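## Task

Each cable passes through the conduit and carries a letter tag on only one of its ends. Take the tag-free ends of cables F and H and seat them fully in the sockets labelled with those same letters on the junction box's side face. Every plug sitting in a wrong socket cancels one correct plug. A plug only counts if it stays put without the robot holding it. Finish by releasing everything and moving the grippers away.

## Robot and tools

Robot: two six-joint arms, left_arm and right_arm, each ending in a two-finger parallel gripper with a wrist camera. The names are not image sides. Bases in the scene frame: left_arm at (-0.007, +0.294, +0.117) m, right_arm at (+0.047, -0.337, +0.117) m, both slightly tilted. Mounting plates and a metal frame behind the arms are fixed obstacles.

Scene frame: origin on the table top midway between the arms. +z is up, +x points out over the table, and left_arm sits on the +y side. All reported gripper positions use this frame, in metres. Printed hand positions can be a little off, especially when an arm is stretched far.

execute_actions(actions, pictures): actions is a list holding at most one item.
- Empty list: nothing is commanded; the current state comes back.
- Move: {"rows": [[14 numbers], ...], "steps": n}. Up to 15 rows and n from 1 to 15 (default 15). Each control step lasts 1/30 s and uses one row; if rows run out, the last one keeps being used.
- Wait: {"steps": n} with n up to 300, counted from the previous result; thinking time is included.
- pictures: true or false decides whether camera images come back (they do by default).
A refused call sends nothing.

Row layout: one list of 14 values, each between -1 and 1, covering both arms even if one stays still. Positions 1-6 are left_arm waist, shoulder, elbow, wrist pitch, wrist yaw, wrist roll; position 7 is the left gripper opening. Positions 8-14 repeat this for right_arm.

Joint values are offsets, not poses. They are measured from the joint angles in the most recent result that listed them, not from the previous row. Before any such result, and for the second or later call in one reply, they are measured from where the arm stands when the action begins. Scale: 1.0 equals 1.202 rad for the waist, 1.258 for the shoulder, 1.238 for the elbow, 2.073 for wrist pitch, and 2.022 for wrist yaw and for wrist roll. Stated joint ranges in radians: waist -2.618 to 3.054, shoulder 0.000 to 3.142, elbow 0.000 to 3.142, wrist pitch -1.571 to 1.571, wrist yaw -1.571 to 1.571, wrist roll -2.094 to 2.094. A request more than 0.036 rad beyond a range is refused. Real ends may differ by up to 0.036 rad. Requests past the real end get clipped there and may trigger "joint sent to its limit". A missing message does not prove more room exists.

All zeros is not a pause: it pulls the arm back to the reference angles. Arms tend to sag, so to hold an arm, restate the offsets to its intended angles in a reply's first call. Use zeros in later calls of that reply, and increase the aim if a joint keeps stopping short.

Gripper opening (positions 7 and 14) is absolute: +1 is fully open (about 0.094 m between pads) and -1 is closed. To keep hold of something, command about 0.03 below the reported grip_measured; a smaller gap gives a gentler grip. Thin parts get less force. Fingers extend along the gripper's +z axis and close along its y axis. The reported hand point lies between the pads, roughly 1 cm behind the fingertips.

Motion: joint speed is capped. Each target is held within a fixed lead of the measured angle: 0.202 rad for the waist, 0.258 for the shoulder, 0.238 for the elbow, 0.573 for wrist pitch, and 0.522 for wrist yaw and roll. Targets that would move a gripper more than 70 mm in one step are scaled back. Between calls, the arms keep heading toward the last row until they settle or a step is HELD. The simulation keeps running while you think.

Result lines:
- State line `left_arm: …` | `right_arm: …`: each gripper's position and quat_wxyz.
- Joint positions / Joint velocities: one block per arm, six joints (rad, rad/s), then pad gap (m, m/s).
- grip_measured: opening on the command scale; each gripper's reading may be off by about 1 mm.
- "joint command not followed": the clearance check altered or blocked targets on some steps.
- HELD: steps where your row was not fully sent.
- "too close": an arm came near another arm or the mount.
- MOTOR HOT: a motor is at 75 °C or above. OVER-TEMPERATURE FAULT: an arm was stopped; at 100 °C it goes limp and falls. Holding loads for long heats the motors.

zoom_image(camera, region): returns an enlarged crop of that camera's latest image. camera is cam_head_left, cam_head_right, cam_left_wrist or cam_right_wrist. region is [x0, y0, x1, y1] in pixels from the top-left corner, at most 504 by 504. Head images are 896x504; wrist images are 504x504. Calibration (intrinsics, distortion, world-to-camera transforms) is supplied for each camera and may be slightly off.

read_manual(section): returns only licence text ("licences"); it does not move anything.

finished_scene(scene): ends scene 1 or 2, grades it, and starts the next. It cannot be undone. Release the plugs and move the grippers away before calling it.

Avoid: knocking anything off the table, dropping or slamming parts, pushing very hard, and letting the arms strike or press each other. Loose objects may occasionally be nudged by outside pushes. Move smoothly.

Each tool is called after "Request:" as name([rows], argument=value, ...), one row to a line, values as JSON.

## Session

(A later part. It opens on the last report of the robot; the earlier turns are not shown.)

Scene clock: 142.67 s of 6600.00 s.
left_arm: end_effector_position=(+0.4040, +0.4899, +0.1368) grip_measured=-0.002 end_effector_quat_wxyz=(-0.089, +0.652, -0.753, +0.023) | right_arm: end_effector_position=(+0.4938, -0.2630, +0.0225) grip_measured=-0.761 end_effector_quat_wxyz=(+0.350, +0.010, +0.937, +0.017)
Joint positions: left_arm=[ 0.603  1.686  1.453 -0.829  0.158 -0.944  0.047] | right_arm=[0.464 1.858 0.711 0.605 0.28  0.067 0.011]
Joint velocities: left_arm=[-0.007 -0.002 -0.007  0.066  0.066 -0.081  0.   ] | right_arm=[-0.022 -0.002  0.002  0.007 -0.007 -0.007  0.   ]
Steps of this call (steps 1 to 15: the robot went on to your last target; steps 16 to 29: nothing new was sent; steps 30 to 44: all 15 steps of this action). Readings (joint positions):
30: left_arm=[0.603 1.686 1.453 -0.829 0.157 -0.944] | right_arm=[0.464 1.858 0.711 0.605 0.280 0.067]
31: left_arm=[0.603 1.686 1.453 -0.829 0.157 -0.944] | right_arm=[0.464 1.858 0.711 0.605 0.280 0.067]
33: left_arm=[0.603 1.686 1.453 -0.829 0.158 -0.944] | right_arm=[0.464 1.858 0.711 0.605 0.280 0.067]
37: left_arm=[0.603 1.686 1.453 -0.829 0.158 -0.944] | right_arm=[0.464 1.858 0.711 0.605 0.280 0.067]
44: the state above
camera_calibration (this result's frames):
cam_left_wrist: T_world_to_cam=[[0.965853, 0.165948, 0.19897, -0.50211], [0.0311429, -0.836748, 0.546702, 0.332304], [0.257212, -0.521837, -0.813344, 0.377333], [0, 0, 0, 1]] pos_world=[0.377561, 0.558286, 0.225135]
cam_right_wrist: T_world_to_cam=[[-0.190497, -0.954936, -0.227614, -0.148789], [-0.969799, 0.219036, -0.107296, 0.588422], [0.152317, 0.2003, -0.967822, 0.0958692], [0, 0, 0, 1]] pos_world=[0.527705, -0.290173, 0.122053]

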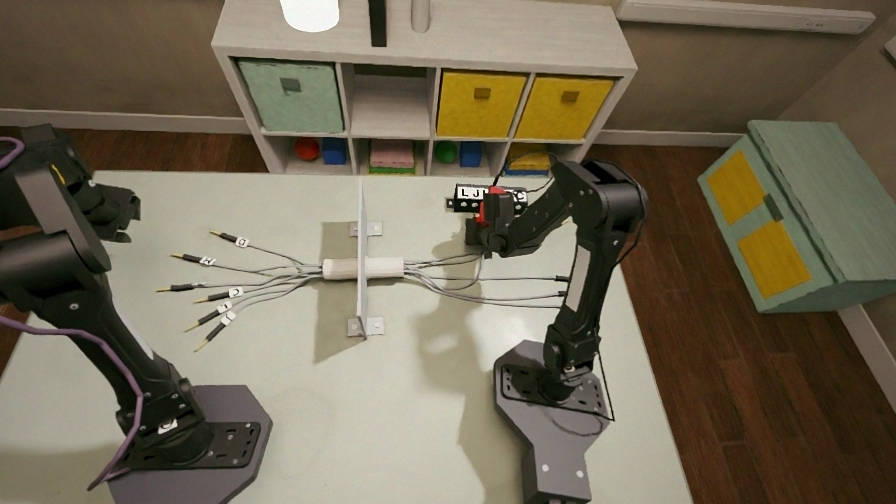

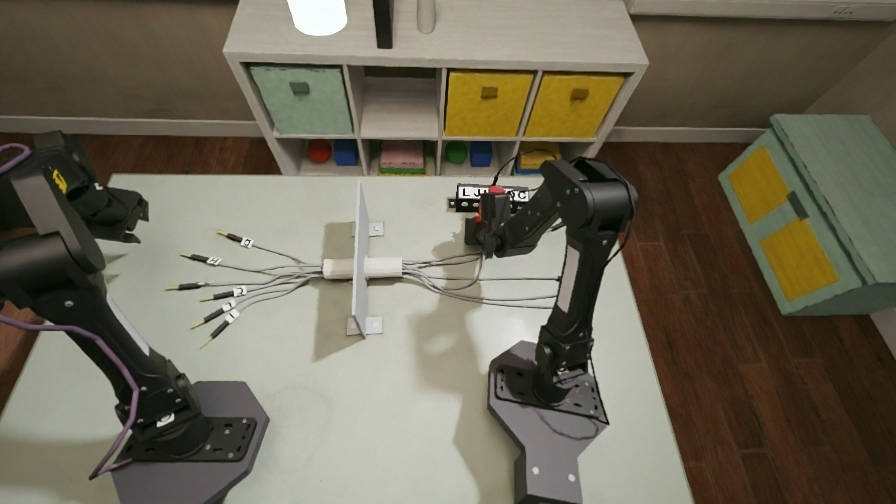

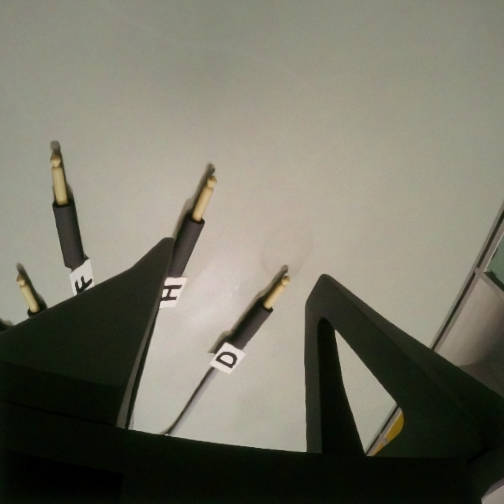

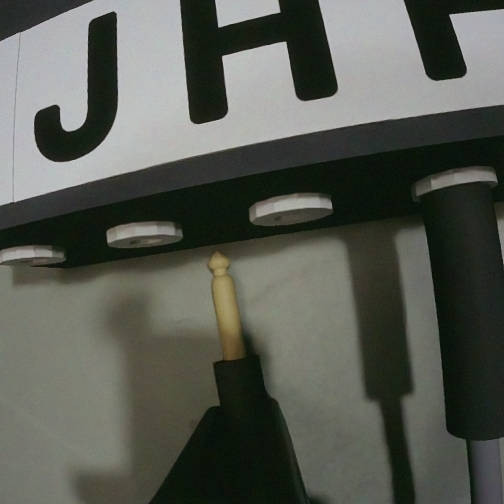

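Request:
execute_actions([
  {"rows":[[0,0,0,0,0,0,0,0,-0.015,-0.02,0,0,0,-0.8],[0,0,0,0,0,0,0,0,-0.025,-0.035,0.005,0,0,-0.8],[0,0,0,0,0,0,0,0,-0.035,-0.05,0.01,0,0,-0.8],[0,0,0,0,0,0,0,0,-0.04,-0.052,0.01,0,0,-0.8],[0,0,0,0,0,0,0,0,-0.06,-0.05,0,0,0,-0.8],[0,0,0,0,0,0,0,-0.01,-0.09,-0.048,-0.02,0,0,-0.8],[0,0,0,0,0,0,0,-0.02,-0.12,-0.046,-0.04,0,0,-0.8],[0,0,0,0,0,0,0,-0.027,-0.145,-0.045,-0.055,0,0,-0.8],[0,0,0,0,0,0,0,-0.027,-0.165,-0.045,-0.068,0,0,-0.8]],"steps":15},
])

Request:
execute_actions([
  {"steps":8},
])

Scene clock: 145.97 s of 6600.00 s.
left_arm: end_effector_position=(+0.4041, +0.4897, +0.1368) grip_measured=-0.002 end_effector_quat_wxyz=(-0.089, +0.652, -0.753, +0.024) | right_arm: end_effector_position=(+0.4910, -0.2839, +0.0638) grip_measured=-0.761 end_effector_quat_wxyz=(+0.364, +0.024, +0.931, +0.011)
Joint positions: left_arm=[ 0.603  1.686  1.453 -0.829  0.159 -0.944  0.047] | right_arm=[0.438 1.668 0.662 0.498 0.279 0.067 0.011]
Joint velocities: left_arm=[-0.012 -0.007 -0.002  0.022 -0.007  0.037  0.   ] | right_arm=[-0.017 -0.012 -0.002 -0.183 -0.007  0.037 -0.001]
Steps of this call (steps 1 to 15: the robot went on to your last target; steps 16 to 84: nothing new was sent; steps 85 to 99: all 15 steps of this action). Readings (joint positions):
85: left_arm=[0.603 1.686 1.453 -0.829 0.158 -0.944] | right_arm=[0.464 1.858 0.711 0.605 0.280 0.067]
86: left_arm=[0.603 1.686 1.453 -0.829 0.158 -0.944] | right_arm=[0.464 1.858 0.708 0.607 0.280 0.067]
88: left_arm=[0.603 1.686 1.453 -0.829 0.159 -0.944] | right_arm=[0.464 1.850 0.689 0.617 0.280 0.067]
92: left_arm=[0.603 1.686 1.453 -0.829 0.159 -0.944] | right_arm=[0.459 1.782 0.663 0.561 0.279 0.067]
99: the state above
camera_calibration (this result's frames):
cam_left_wrist: T_world_to_cam=[[0.965783, 0.165945, 0.199311, -0.502188], [0.0306816, -0.83621, 0.547551, 0.331956], [0.257529, -0.522701, -0.812689, 0.37742], [0, 0, 0, 1]] pos_world=[0.377624, 0.558198, 0.225054]
cam_right_wrist: T_world_to_cam=[[-0.212268, -0.949008, -0.233079, -0.147232], [-0.959313, 0.247807, -0.135318, 0.599507], [0.186176, 0.194872, -0.962997, 0.121952], [0, 0, 0, 1]] pos_world=[0.521158, -0.312052, 0.164246]

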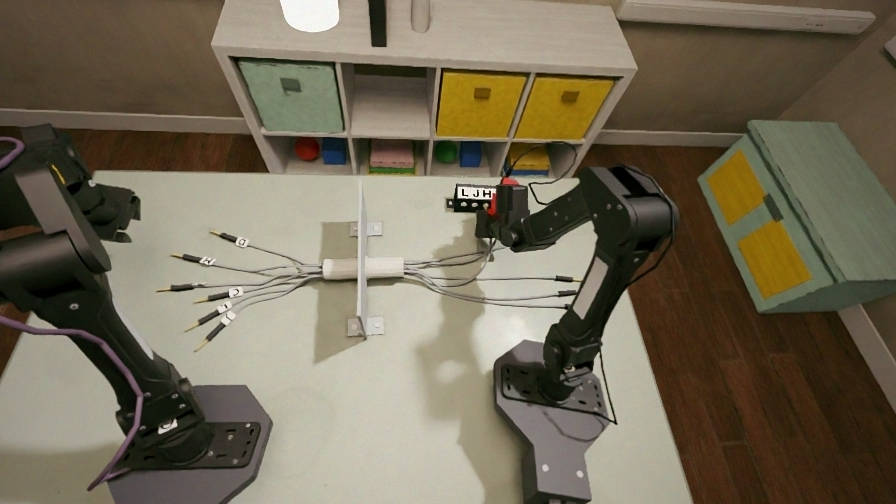

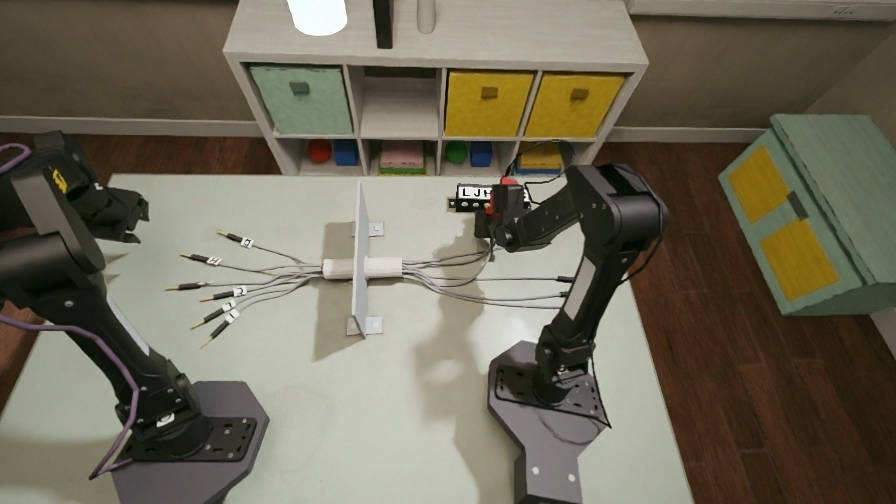

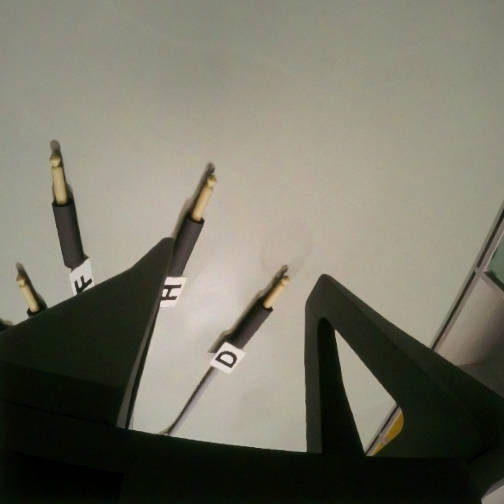

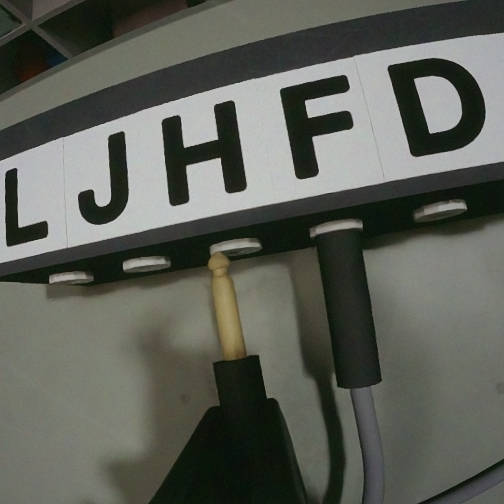

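Scene clock: 146.23 s of 6600.00 s.
left_arm: end_effector_position=(+0.4041, +0.4897, +0.1368) grip_measured=-0.002 end_effector_quat_wxyz=(-0.089, +0.652, -0.753, +0.024) | right_arm: end_effector_position=(+0.4866, -0.2840, +0.0599) grip_measured=-0.761 end_effector_quat_wxyz=(+0.353, +0.021, +0.935, +0.010)
Joint positions: left_arm=[ 0.603  1.686  1.453 -0.829  0.159 -0.944  0.047] | right_arm=[0.438 1.668 0.662 0.474 0.279 0.067 0.011]
Joint velocities: left_arm=[ 0.012  0.007 -0.022 -0.037  0.007  0.007 -0.   ] | right_arm=[-0.007  0.002  0.002 -0.022  0.007  0.007  0.   ]
Steps of this call (steps 1 to 8: the robot went on to your last target). Readings (joint positions):
1: left_arm=[0.603 1.686 1.453 -0.829 0.159 -0.944] | right_arm=[0.438 1.668 0.662 0.491 0.279 0.067]
2: left_arm=[0.603 1.686 1.453 -0.829 0.159 -0.944] | right_arm=[0.438 1.668 0.662 0.486 0.279 0.067]
4: left_arm=[0.603 1.686 1.453 -0.829 0.159 -0.944] | right_arm=[0.438 1.668 0.662 0.479 0.279 0.067]
8: the state above
camera_calibration (this result's frames):
cam_left_wrist: T_world_to_cam=[[0.965783, 0.165945, 0.199311, -0.502188], [0.0306816, -0.83621, 0.547551, 0.331956], [0.257529, -0.522701, -0.812689, 0.37742], [0, 0, 0, 1]] pos_world=[0.377624, 0.558198, 0.225054]
cam_right_wrist: T_world_to_cam=[[-0.213076, -0.951103, -0.223612, -0.149925], [-0.963345, 0.242694, -0.11431, 0.594118], [0.16299, 0.191059, -0.967952, 0.129531], [0, 0, 0, 1]] pos_world=[0.519282, -0.311531, 0.159769]

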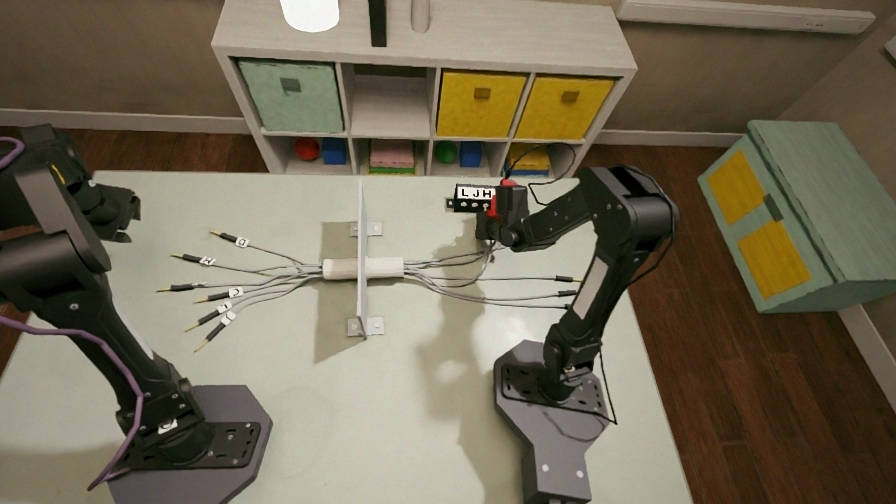

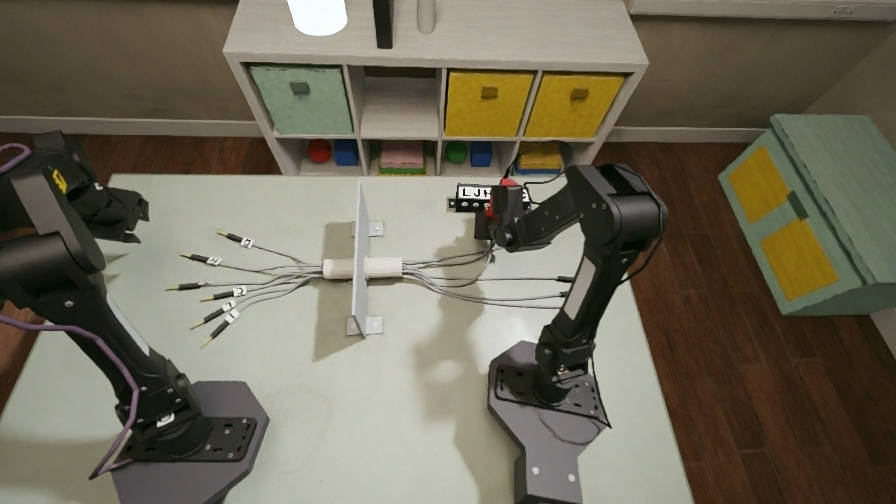

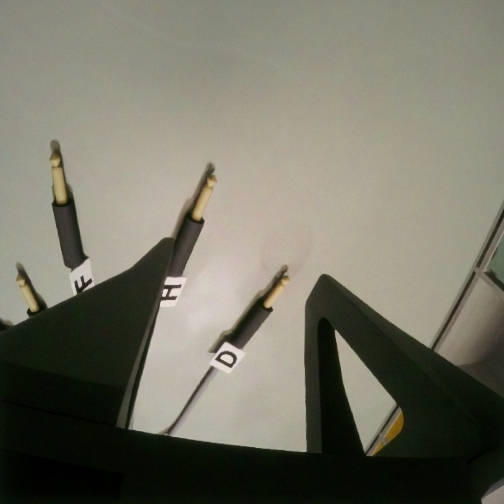

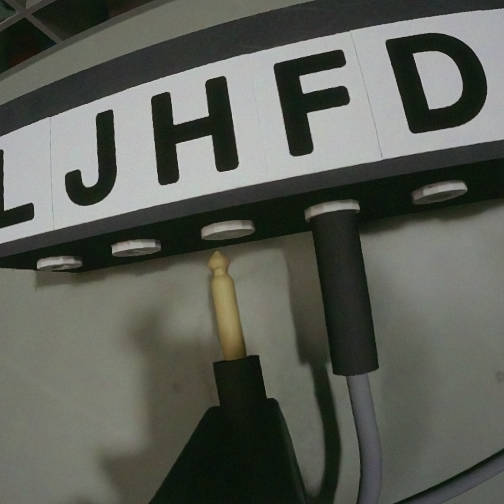

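Request:
execute_actions([
  {"rows":[[0,0,0,0,0,0,0,-0.018,0.025,0.033,-0.008,0,0,-0.8]],"steps":15},
])

Request:
zoom_image(camera="cam_right_wrist", region=[120,160,340,380])

Scene clock: 148.17 s of 6600.00 s.
left_arm: end_effector_position=(+0.4041, +0.4895, +0.1368) grip_measured=-0.002 end_effector_quat_wxyz=(-0.088, +0.652, -0.753, +0.024) | right_arm: end_effector_position=(+0.4859, -0.2888, +0.0519) grip_measured=-0.761 end_effector_quat_wxyz=(+0.343, +0.024, +0.939, +0.004)
Joint positions: left_arm=[ 0.603  1.686  1.453 -0.829  0.16  -0.944  0.047] | right_arm=[0.424 1.69  0.672 0.464 0.279 0.067 0.011]
Joint velocities: left_arm=[ 0.007 -0.002 -0.002  0.007 -0.095 -0.022 -0.001] | right_arm=[ 0.007 -0.012 -0.012  0.037 -0.051  0.022 -0.002]
Steps of this call (steps 1 to 30: the robot went on to your last target; steps 31 to 43: nothing new was sent; steps 44 to 58: all 15 steps of this action). Readings (joint positions):
44: left_arm=[0.603 1.686 1.453 -0.829 0.159 -0.944] | right_arm=[0.437 1.670 0.662 0.471 0.279 0.067]
45: left_arm=[0.603 1.686 1.453 -0.829 0.160 -0.944] | right_arm=[0.435 1.674 0.666 0.470 0.279 0.067]
47: left_arm=[0.603 1.686 1.453 -0.829 0.160 -0.944] | right_arm=[0.428 1.684 0.671 0.469 0.279 0.067]
51: left_arm=[0.603 1.686 1.453 -0.829 0.160 -0.944] | right_arm=[0.424 1.690 0.672 0.464 0.279 0.067]
58: the state above
camera_calibration (this result's frames):
cam_left_wrist: T_world_to_cam=[[0.965713, 0.165942, 0.199652, -0.502267], [0.03022, -0.83567, 0.5484, 0.331608], [0.257845, -0.523563, -0.812033, 0.377507], [0, 0, 0, 1]] pos_world=[0.377686, 0.558111, 0.224973]
cam_right_wrist: T_world_to_cam=[[-0.226217, -0.951051, -0.21054, -0.150682], [-0.963518, 0.250214, -0.0950071, 0.594907], [0.143037, 0.181367, -0.972958, 0.130012], [0, 0, 0, 1]] pos_world=[0.520521, -0.31574, 0.151292]

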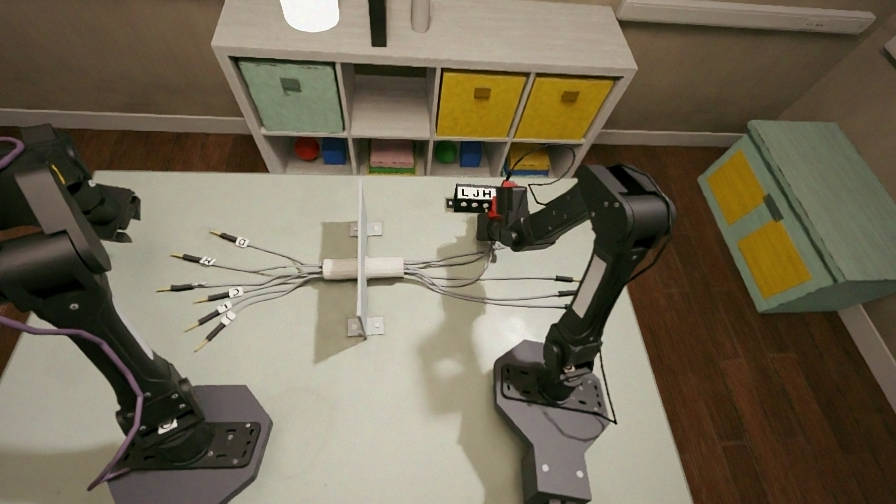

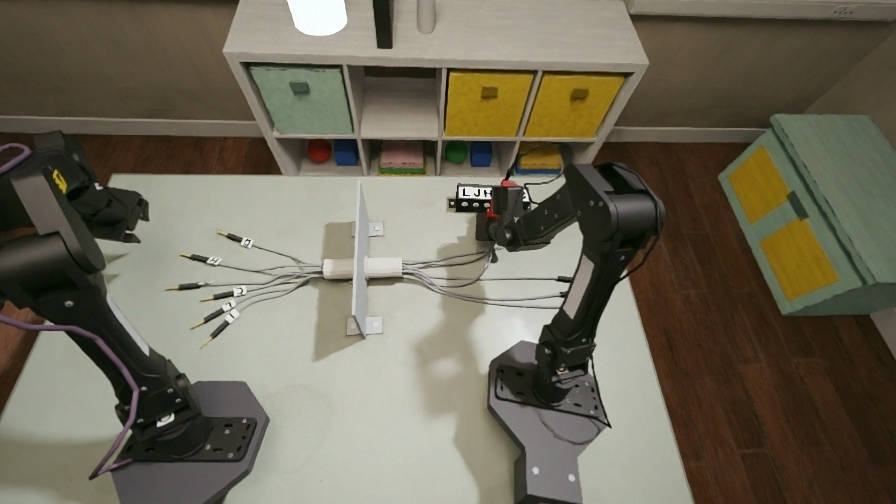

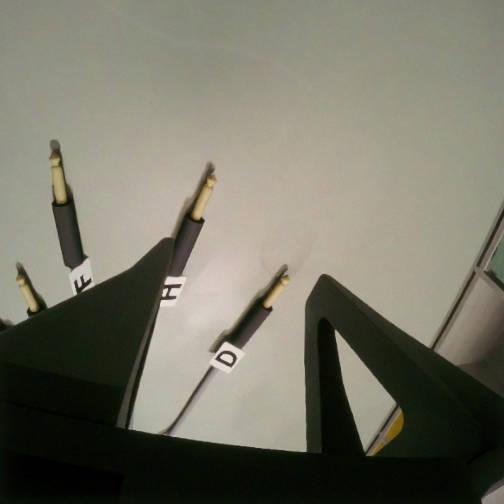

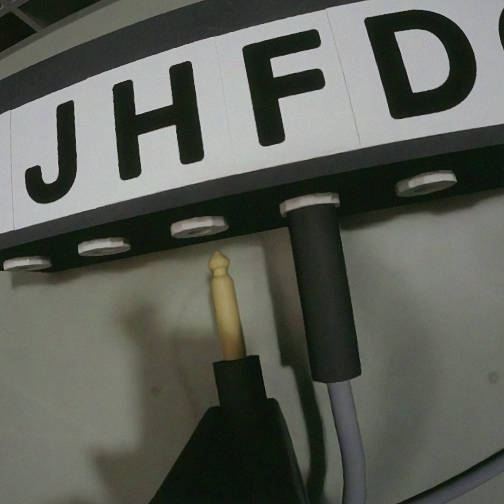

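Region (120, 160, 340, 380) of cam_right_wrist's 504x504 image, scaled by 2.291, with more detail than that image has.

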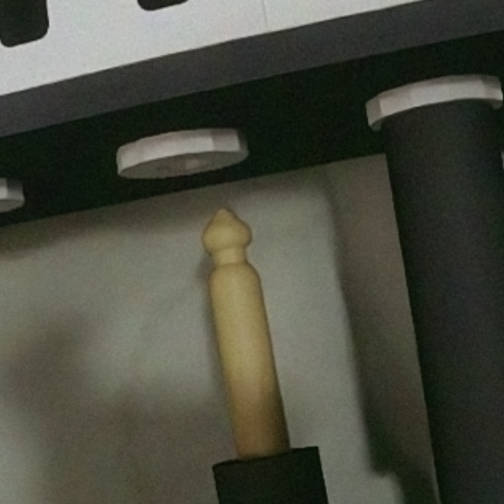

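Request:
execute_actions([
  {"rows":[[0,0,0,0,0,0,0,0.010,0,0.044,-0.012,0,0,-0.8]],"steps":15},
])

Request:
zoom_image(camera="cam_right_wrist", region=[120,160,340,380])

Scene clock: 150.00 s of 6600.00 s.
left_arm: end_effector_position=(+0.4042, +0.4894, +0.1368) grip_measured=-0.002 end_effector_quat_wxyz=(-0.088, +0.652, -0.753, +0.025) | right_arm: end_effector_position=(+0.4911, -0.2884, +0.0548) grip_measured=-0.761 end_effector_quat_wxyz=(+0.343, +0.024, +0.939, +0.004)
Joint positions: left_arm=[ 0.603  1.686  1.453 -0.829  0.161 -0.944  0.047] | right_arm=[0.424 1.69  0.694 0.443 0.279 0.067 0.011]
Joint velocities: left_arm=[-0.007  0.002 -0.007  0.022  0.022 -0.037 -0.   ] | right_arm=[-0.002 -0.002 -0.012 -0.007 -0.037  0.022 -0.001]
Steps of this call (steps 1 to 15: the robot went on to your last target; steps 16 to 40: nothing new was sent; steps 41 to 55: all 15 steps of this action). Readings (joint positions):
41: left_arm=[0.603 1.686 1.453 -0.829 0.160 -0.944] | right_arm=[0.424 1.690 0.675 0.459 0.279 0.067]
42: left_arm=[0.603 1.686 1.453 -0.829 0.160 -0.944] | right_arm=[0.424 1.690 0.681 0.452 0.279 0.067]
44: left_arm=[0.603 1.686 1.453 -0.829 0.161 -0.944] | right_arm=[0.424 1.690 0.692 0.449 0.279 0.067]
48: left_arm=[0.603 1.686 1.453 -0.829 0.161 -0.944] | right_arm=[0.424 1.690 0.694 0.444 0.279 0.067]
55: the state above
camera_calibration (this result's frames):
cam_left_wrist: T_world_to_cam=[[0.965667, 0.16594, 0.199879, -0.50232], [0.029912, -0.83531, 0.548965, 0.331376], [0.258056, -0.524138, -0.811595, 0.377565], [0, 0, 0, 1]] pos_world=[0.377728, 0.558053, 0.224919]
cam_right_wrist: T_world_to_cam=[[-0.226184, -0.950925, -0.211144, -0.148438], [-0.963304, 0.250523, -0.0963522, 0.600122], [0.14452, 0.181602, -0.972694, 0.131317], [0, 0, 0, 1]] pos_world=[0.525547, -0.315345, 0.154213]

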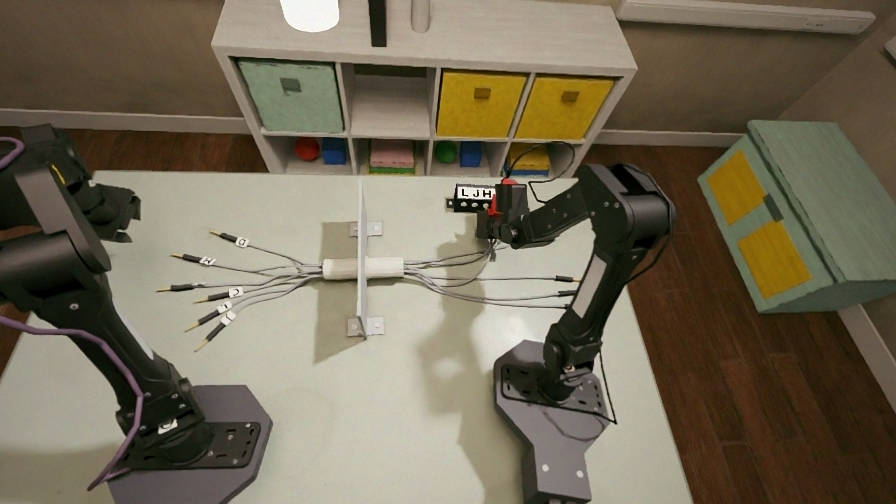

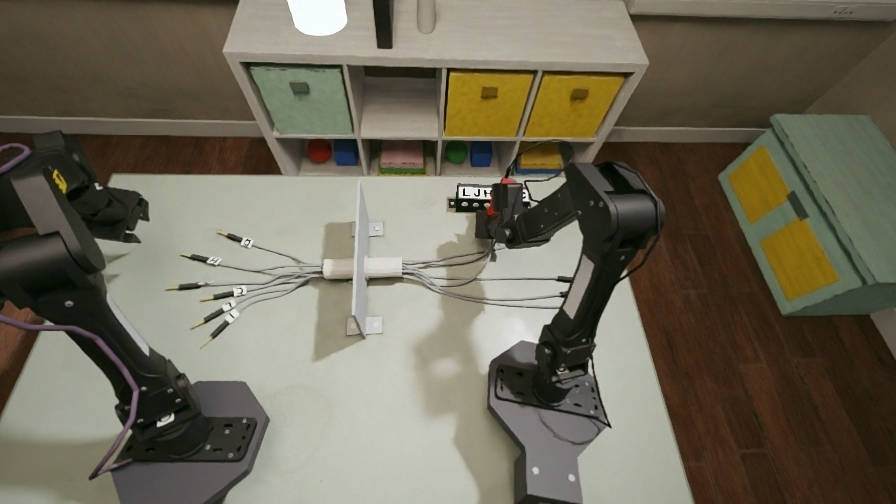

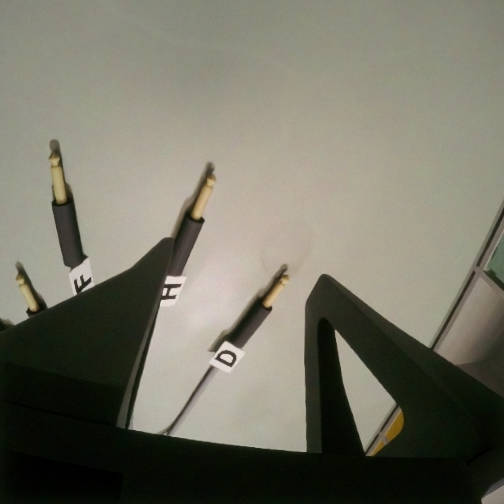

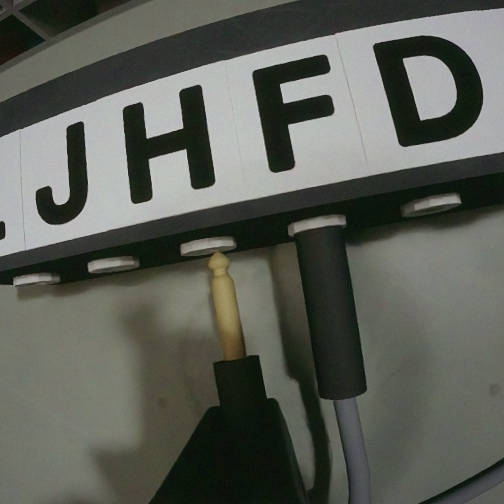

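Region (120, 160, 340, 380) of cam_right_wrist's 504x504 image, scaled by 2.291, with more detail than that image has.

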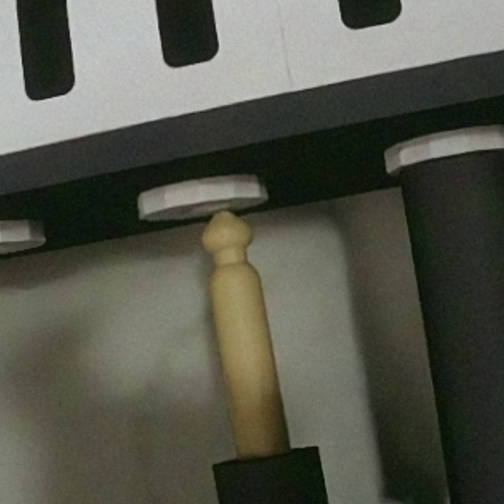

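Request:
execute_actions([
  {"rows":[[0,0,0,0,0,0,0,0.018,-0.012,0.012,-0.008,0,0,-0.8]],"steps":15},
])

Request:
zoom_image(camera="cam_right_wrist", region=[120,160,340,380])

Scene clock: 151.30 s of 6600.00 s.
left_arm: end_effector_position=(+0.4043, +0.4892, +0.1368) grip_measured=-0.002 end_effector_quat_wxyz=(-0.088, +0.652, -0.753, +0.025) | right_arm: end_effector_position=(+0.4894, -0.2884, +0.0534) grip_measured=-0.761 end_effector_quat_wxyz=(+0.339, +0.023, +0.940, +0.003)
Joint positions: left_arm=[ 0.603  1.686  1.453 -0.829  0.162 -0.944  0.047] | right_arm=[0.424 1.69  0.694 0.434 0.279 0.067 0.011]
Joint velocities: left_arm=[-0.002 -0.022  0.007  0.066 -0.007  0.022 -0.001] | right_arm=[ 0.002 -0.012  0.007  0.037  0.051  0.007  0.   ]
Steps of this call (steps 1 to 15: the robot went on to your last target; steps 16 to 24: nothing new was sent; steps 25 to 39: all 15 steps of this action). Readings (joint positions):
25: left_arm=[0.603 1.686 1.453 -0.829 0.161 -0.944] | right_arm=[0.424 1.690 0.694 0.442 0.279 0.067]
26: left_arm=[0.603 1.686 1.453 -0.829 0.161 -0.944] | right_arm=[0.424 1.690 0.694 0.441 0.279 0.067]
28: left_arm=[0.603 1.686 1.453 -0.829 0.162 -0.944] | right_arm=[0.424 1.690 0.694 0.438 0.279 0.067]
32: left_arm=[0.603 1.686 1.453 -0.829 0.162 -0.944] | right_arm=[0.424 1.690 0.694 0.435 0.279 0.067]
39: the state above
camera_calibration (this result's frames):
cam_left_wrist: T_world_to_cam=[[0.965597, 0.165938, 0.200219, -0.502398], [0.0294499, -0.834769, 0.549812, 0.331027], [0.258371, -0.525, -0.810937, 0.377651], [0, 0, 0, 1]] pos_world=[0.377791, 0.557965, 0.224839]
cam_right_wrist: T_world_to_cam=[[-0.226364, -0.95168, -0.20752, -0.14949], [-0.964556, 0.248676, -0.0882758, 0.59801], [0.135615, 0.180182, -0.97424, 0.134222], [0, 0, 0, 1]] pos_world=[0.524772, -0.315162, 0.152532]

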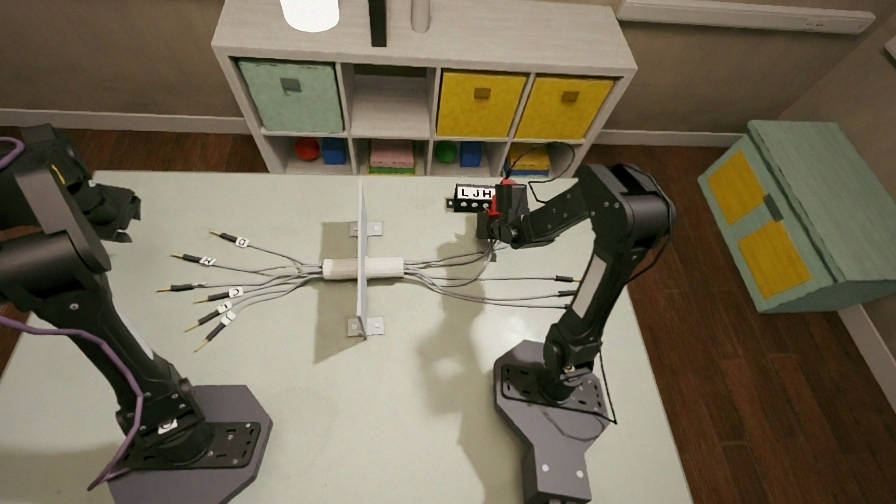

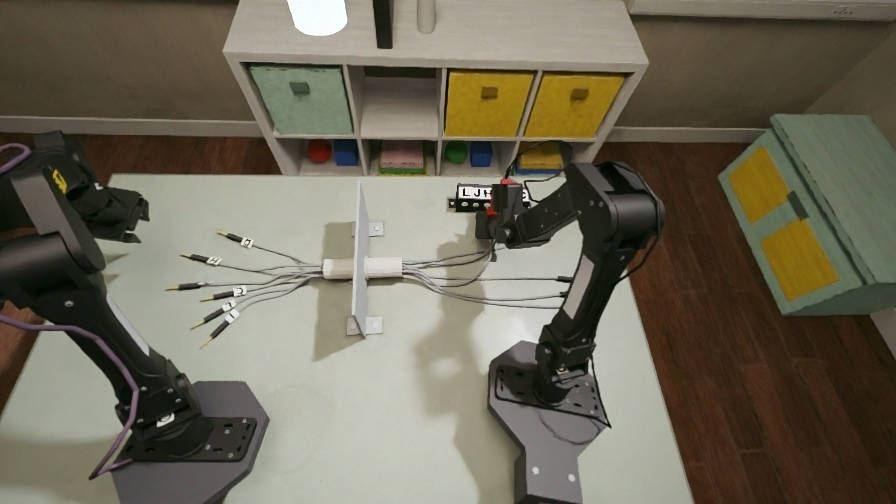

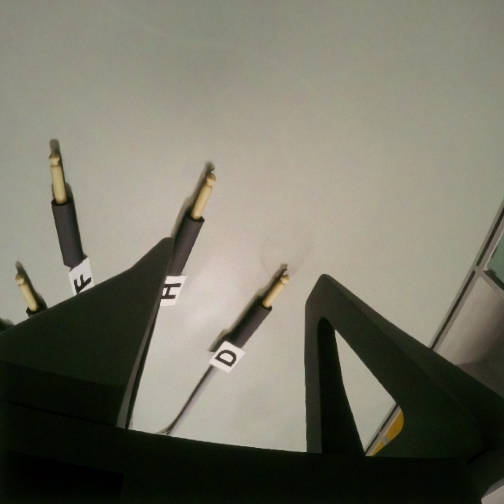

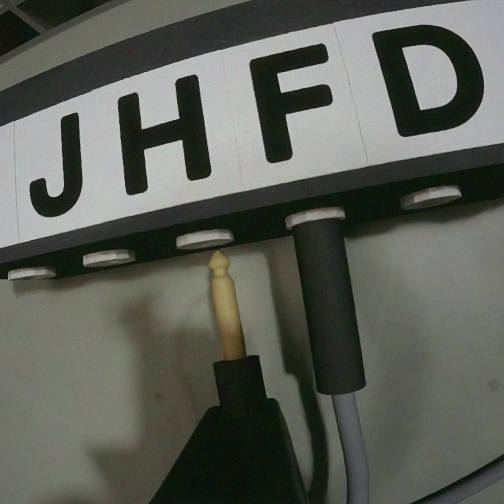

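Region (120, 160, 340, 380) of cam_right_wrist's 504x504 image, scaled by 2.291, with more detail than that image has.

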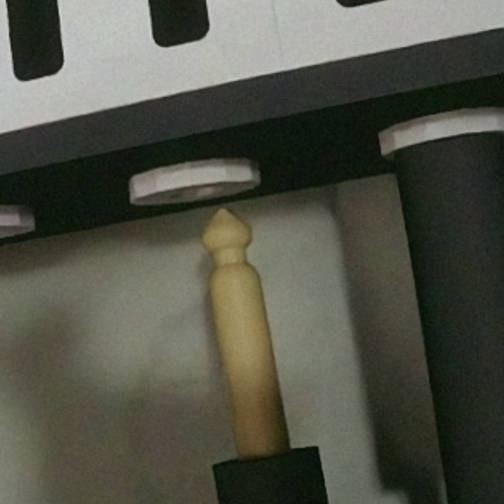

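Request:
execute_actions([
  {"rows":[[0,0,0,0,0,0,0,0.03,0,0.028,0.012,0,0,-0.8]],"steps":15},
])

Request:
zoom_image(camera="cam_right_wrist", region=[120,160,340,380])

Scene clock: 152.63 s of 6600.00 s.
left_arm: end_effector_position=(+0.4044, +0.4891, +0.1368) grip_measured=-0.002 end_effector_quat_wxyz=(-0.088, +0.652, -0.753, +0.026) | right_arm: end_effector_position=(+0.4894, -0.2796, +0.0556) grip_measured=-0.761 end_effector_quat_wxyz=(+0.342, +0.015, +0.939, +0.010)
Joint positions: left_arm=[ 0.603  1.686  1.453 -0.829  0.163 -0.944  0.047] | right_arm=[0.445 1.69  0.694 0.439 0.279 0.067 0.011]
Joint velocities: left_arm=[ 0.007 -0.007 -0.017  0.066  0.022  0.051  0.   ] | right_arm=[ 0.007  0.002 -0.017 -0.022 -0.051  0.066 -0.001]
Steps of this call (steps 1 to 15: the robot went on to your last target; steps 16 to 25: nothing new was sent; steps 26 to 40: all 15 steps of this action). Readings (joint positions):
26: left_arm=[0.603 1.686 1.453 -0.829 0.162 -0.944] | right_arm=[0.426 1.690 0.694 0.434 0.279 0.067]
27: left_arm=[0.603 1.686 1.453 -0.829 0.163 -0.944] | right_arm=[0.429 1.690 0.694 0.434 0.279 0.067]
29: left_arm=[0.603 1.686 1.453 -0.829 0.163 -0.944] | right_arm=[0.439 1.690 0.694 0.436 0.279 0.067]
33: left_arm=[0.603 1.686 1.453 -0.829 0.163 -0.944] | right_arm=[0.445 1.690 0.694 0.438 0.279 0.067]
40: the state above
camera_calibration (this result's frames):
cam_left_wrist: T_world_to_cam=[[0.965526, 0.165936, 0.20056, -0.502477], [0.0289874, -0.834227, 0.550658, 0.330679], [0.258686, -0.525861, -0.810279, 0.377737], [0, 0, 0, 1]] pos_world=[0.377854, 0.557878, 0.224758]
cam_right_wrist: T_world_to_cam=[[-0.207808, -0.954084, -0.215731, -0.149917], [-0.968234, 0.231987, -0.0933041, 0.593405], [0.139067, 0.189488, -0.971985, 0.135546], [0, 0, 0, 1]] pos_world=[0.524551, -0.30638, 0.154774]

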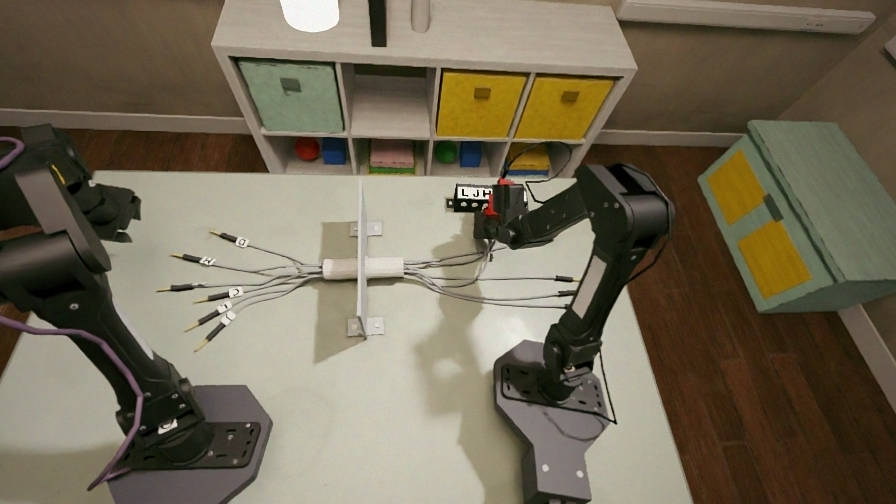

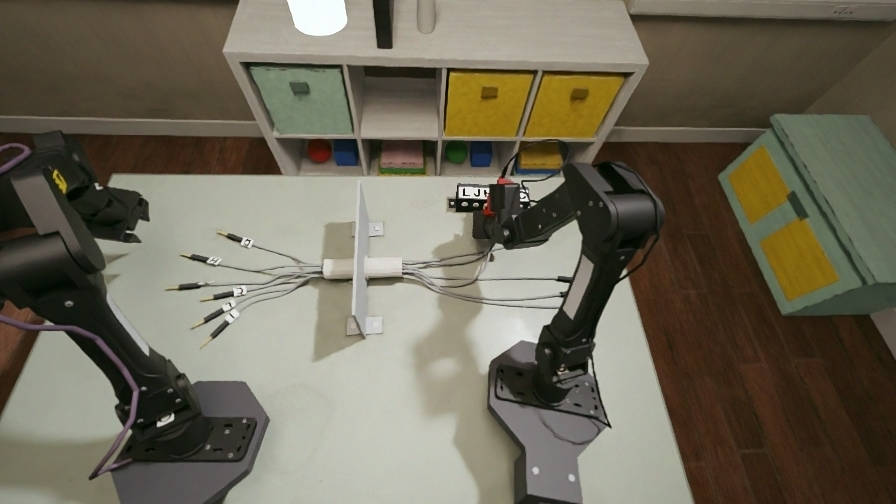

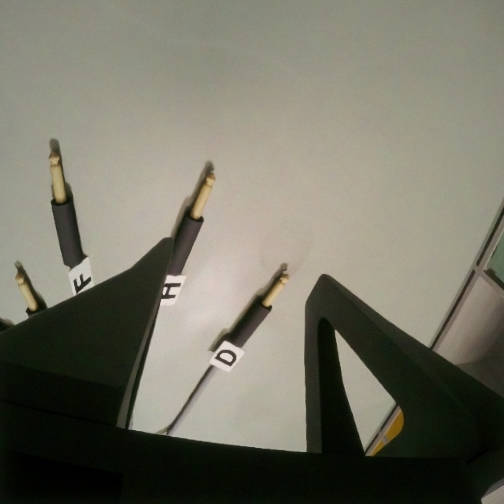

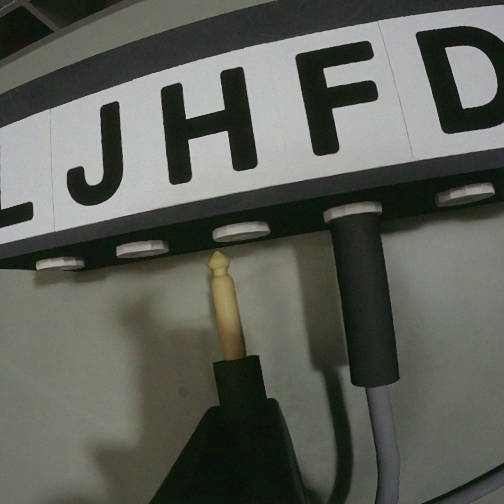

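Region (120, 160, 340, 380) of cam_right_wrist's 504x504 image, scaled by 2.291, with more detail than that image has.

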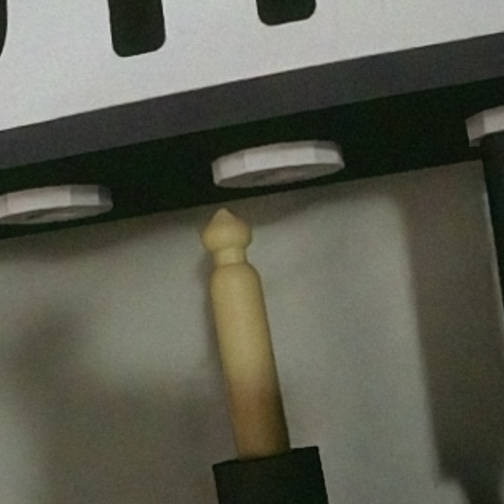

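Request:
execute_actions([
  {"rows":[[0,0,0,0,0,0,0,-0.0183,0,0.03,0.012,0,0,-0.8]],"steps":15},
])

Request:
zoom_image(camera="cam_right_wrist", region=[120,160,340,380])

Scene clock: 154.07 s of 6600.00 s.
left_arm: end_effector_position=(+0.4045, +0.4889, +0.1368) grip_measured=-0.002 end_effector_quat_wxyz=(-0.088, +0.652, -0.753, +0.026) | right_arm: end_effector_position=(+0.4907, -0.2858, +0.0551) grip_measured=-0.761 end_effector_quat_wxyz=(+0.343, +0.021, +0.939, +0.006)
Joint positions: left_arm=[ 0.603  1.686  1.453 -0.829  0.164 -0.944  0.047] | right_arm=[0.43  1.69  0.694 0.442 0.279 0.067 0.011]
Joint velocities: left_arm=[-0.002 -0.002  0.007  0.007  0.051  0.007 -0.001] | right_arm=[-0.017 -0.017  0.012 -0.037 -0.022  0.007  0.001]
Steps of this call (steps 1 to 15: the robot went on to your last target; steps 16 to 28: nothing new was sent; steps 29 to 43: all 15 steps of this action). Readings (joint positions):
29: left_arm=[0.603 1.686 1.453 -0.829 0.163 -0.944] | right_arm=[0.444 1.690 0.694 0.439 0.279 0.067]
30: left_arm=[0.603 1.686 1.453 -0.829 0.163 -0.944] | right_arm=[0.441 1.690 0.694 0.440 0.279 0.067]
32: left_arm=[0.603 1.686 1.453 -0.829 0.164 -0.944] | right_arm=[0.435 1.690 0.694 0.441 0.279 0.067]
36: left_arm=[0.603 1.686 1.453 -0.829 0.164 -0.944] | right_arm=[0.430 1.690 0.694 0.442 0.279 0.067]
43: the state above
camera_calibration (this result's frames):
cam_left_wrist: T_world_to_cam=[[0.965479, 0.165934, 0.200787, -0.50253], [0.0286788, -0.833866, 0.551222, 0.330447], [0.258896, -0.526435, -0.809839, 0.377794], [0, 0, 0, 1]] pos_world=[0.377896, 0.557819, 0.224705]
cam_right_wrist: T_world_to_cam=[[-0.220831, -0.951852, -0.212628, -0.148806], [-0.964695, 0.245253, -0.0959898, 0.598296], [0.143516, 0.183924, -0.972407, 0.132348], [0, 0, 0, 1]] pos_world=[0.525318, -0.312718, 0.154486]

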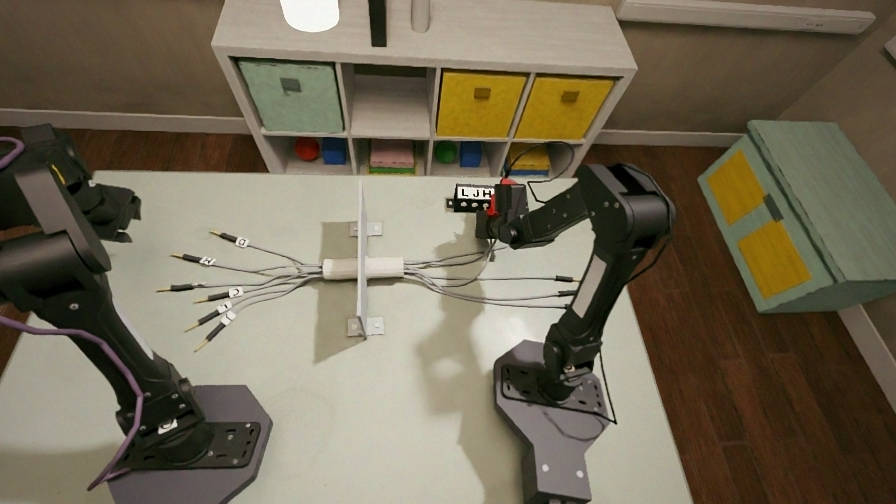

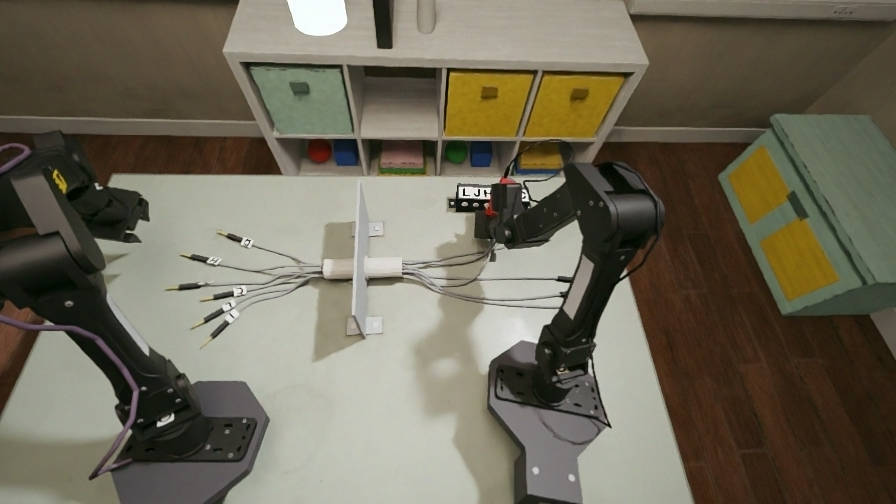

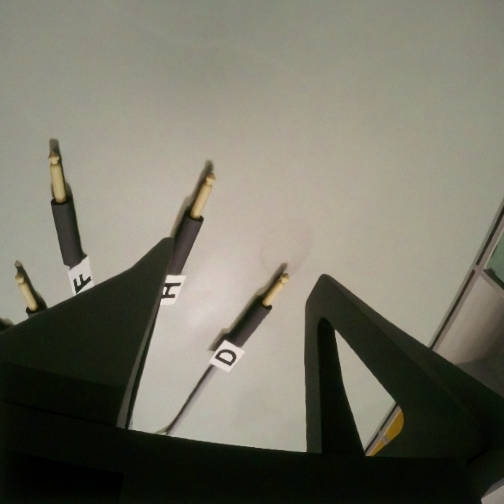

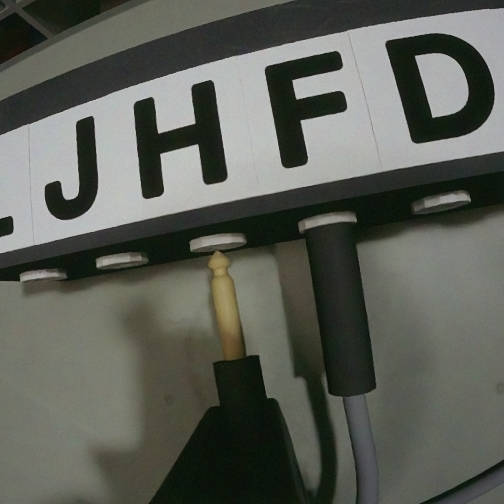

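Region (120, 160, 340, 380) of cam_right_wrist's 504x504 image, scaled by 2.291, with more detail than that image has.

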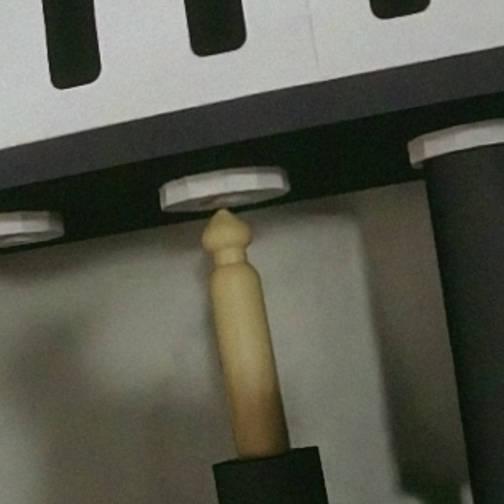

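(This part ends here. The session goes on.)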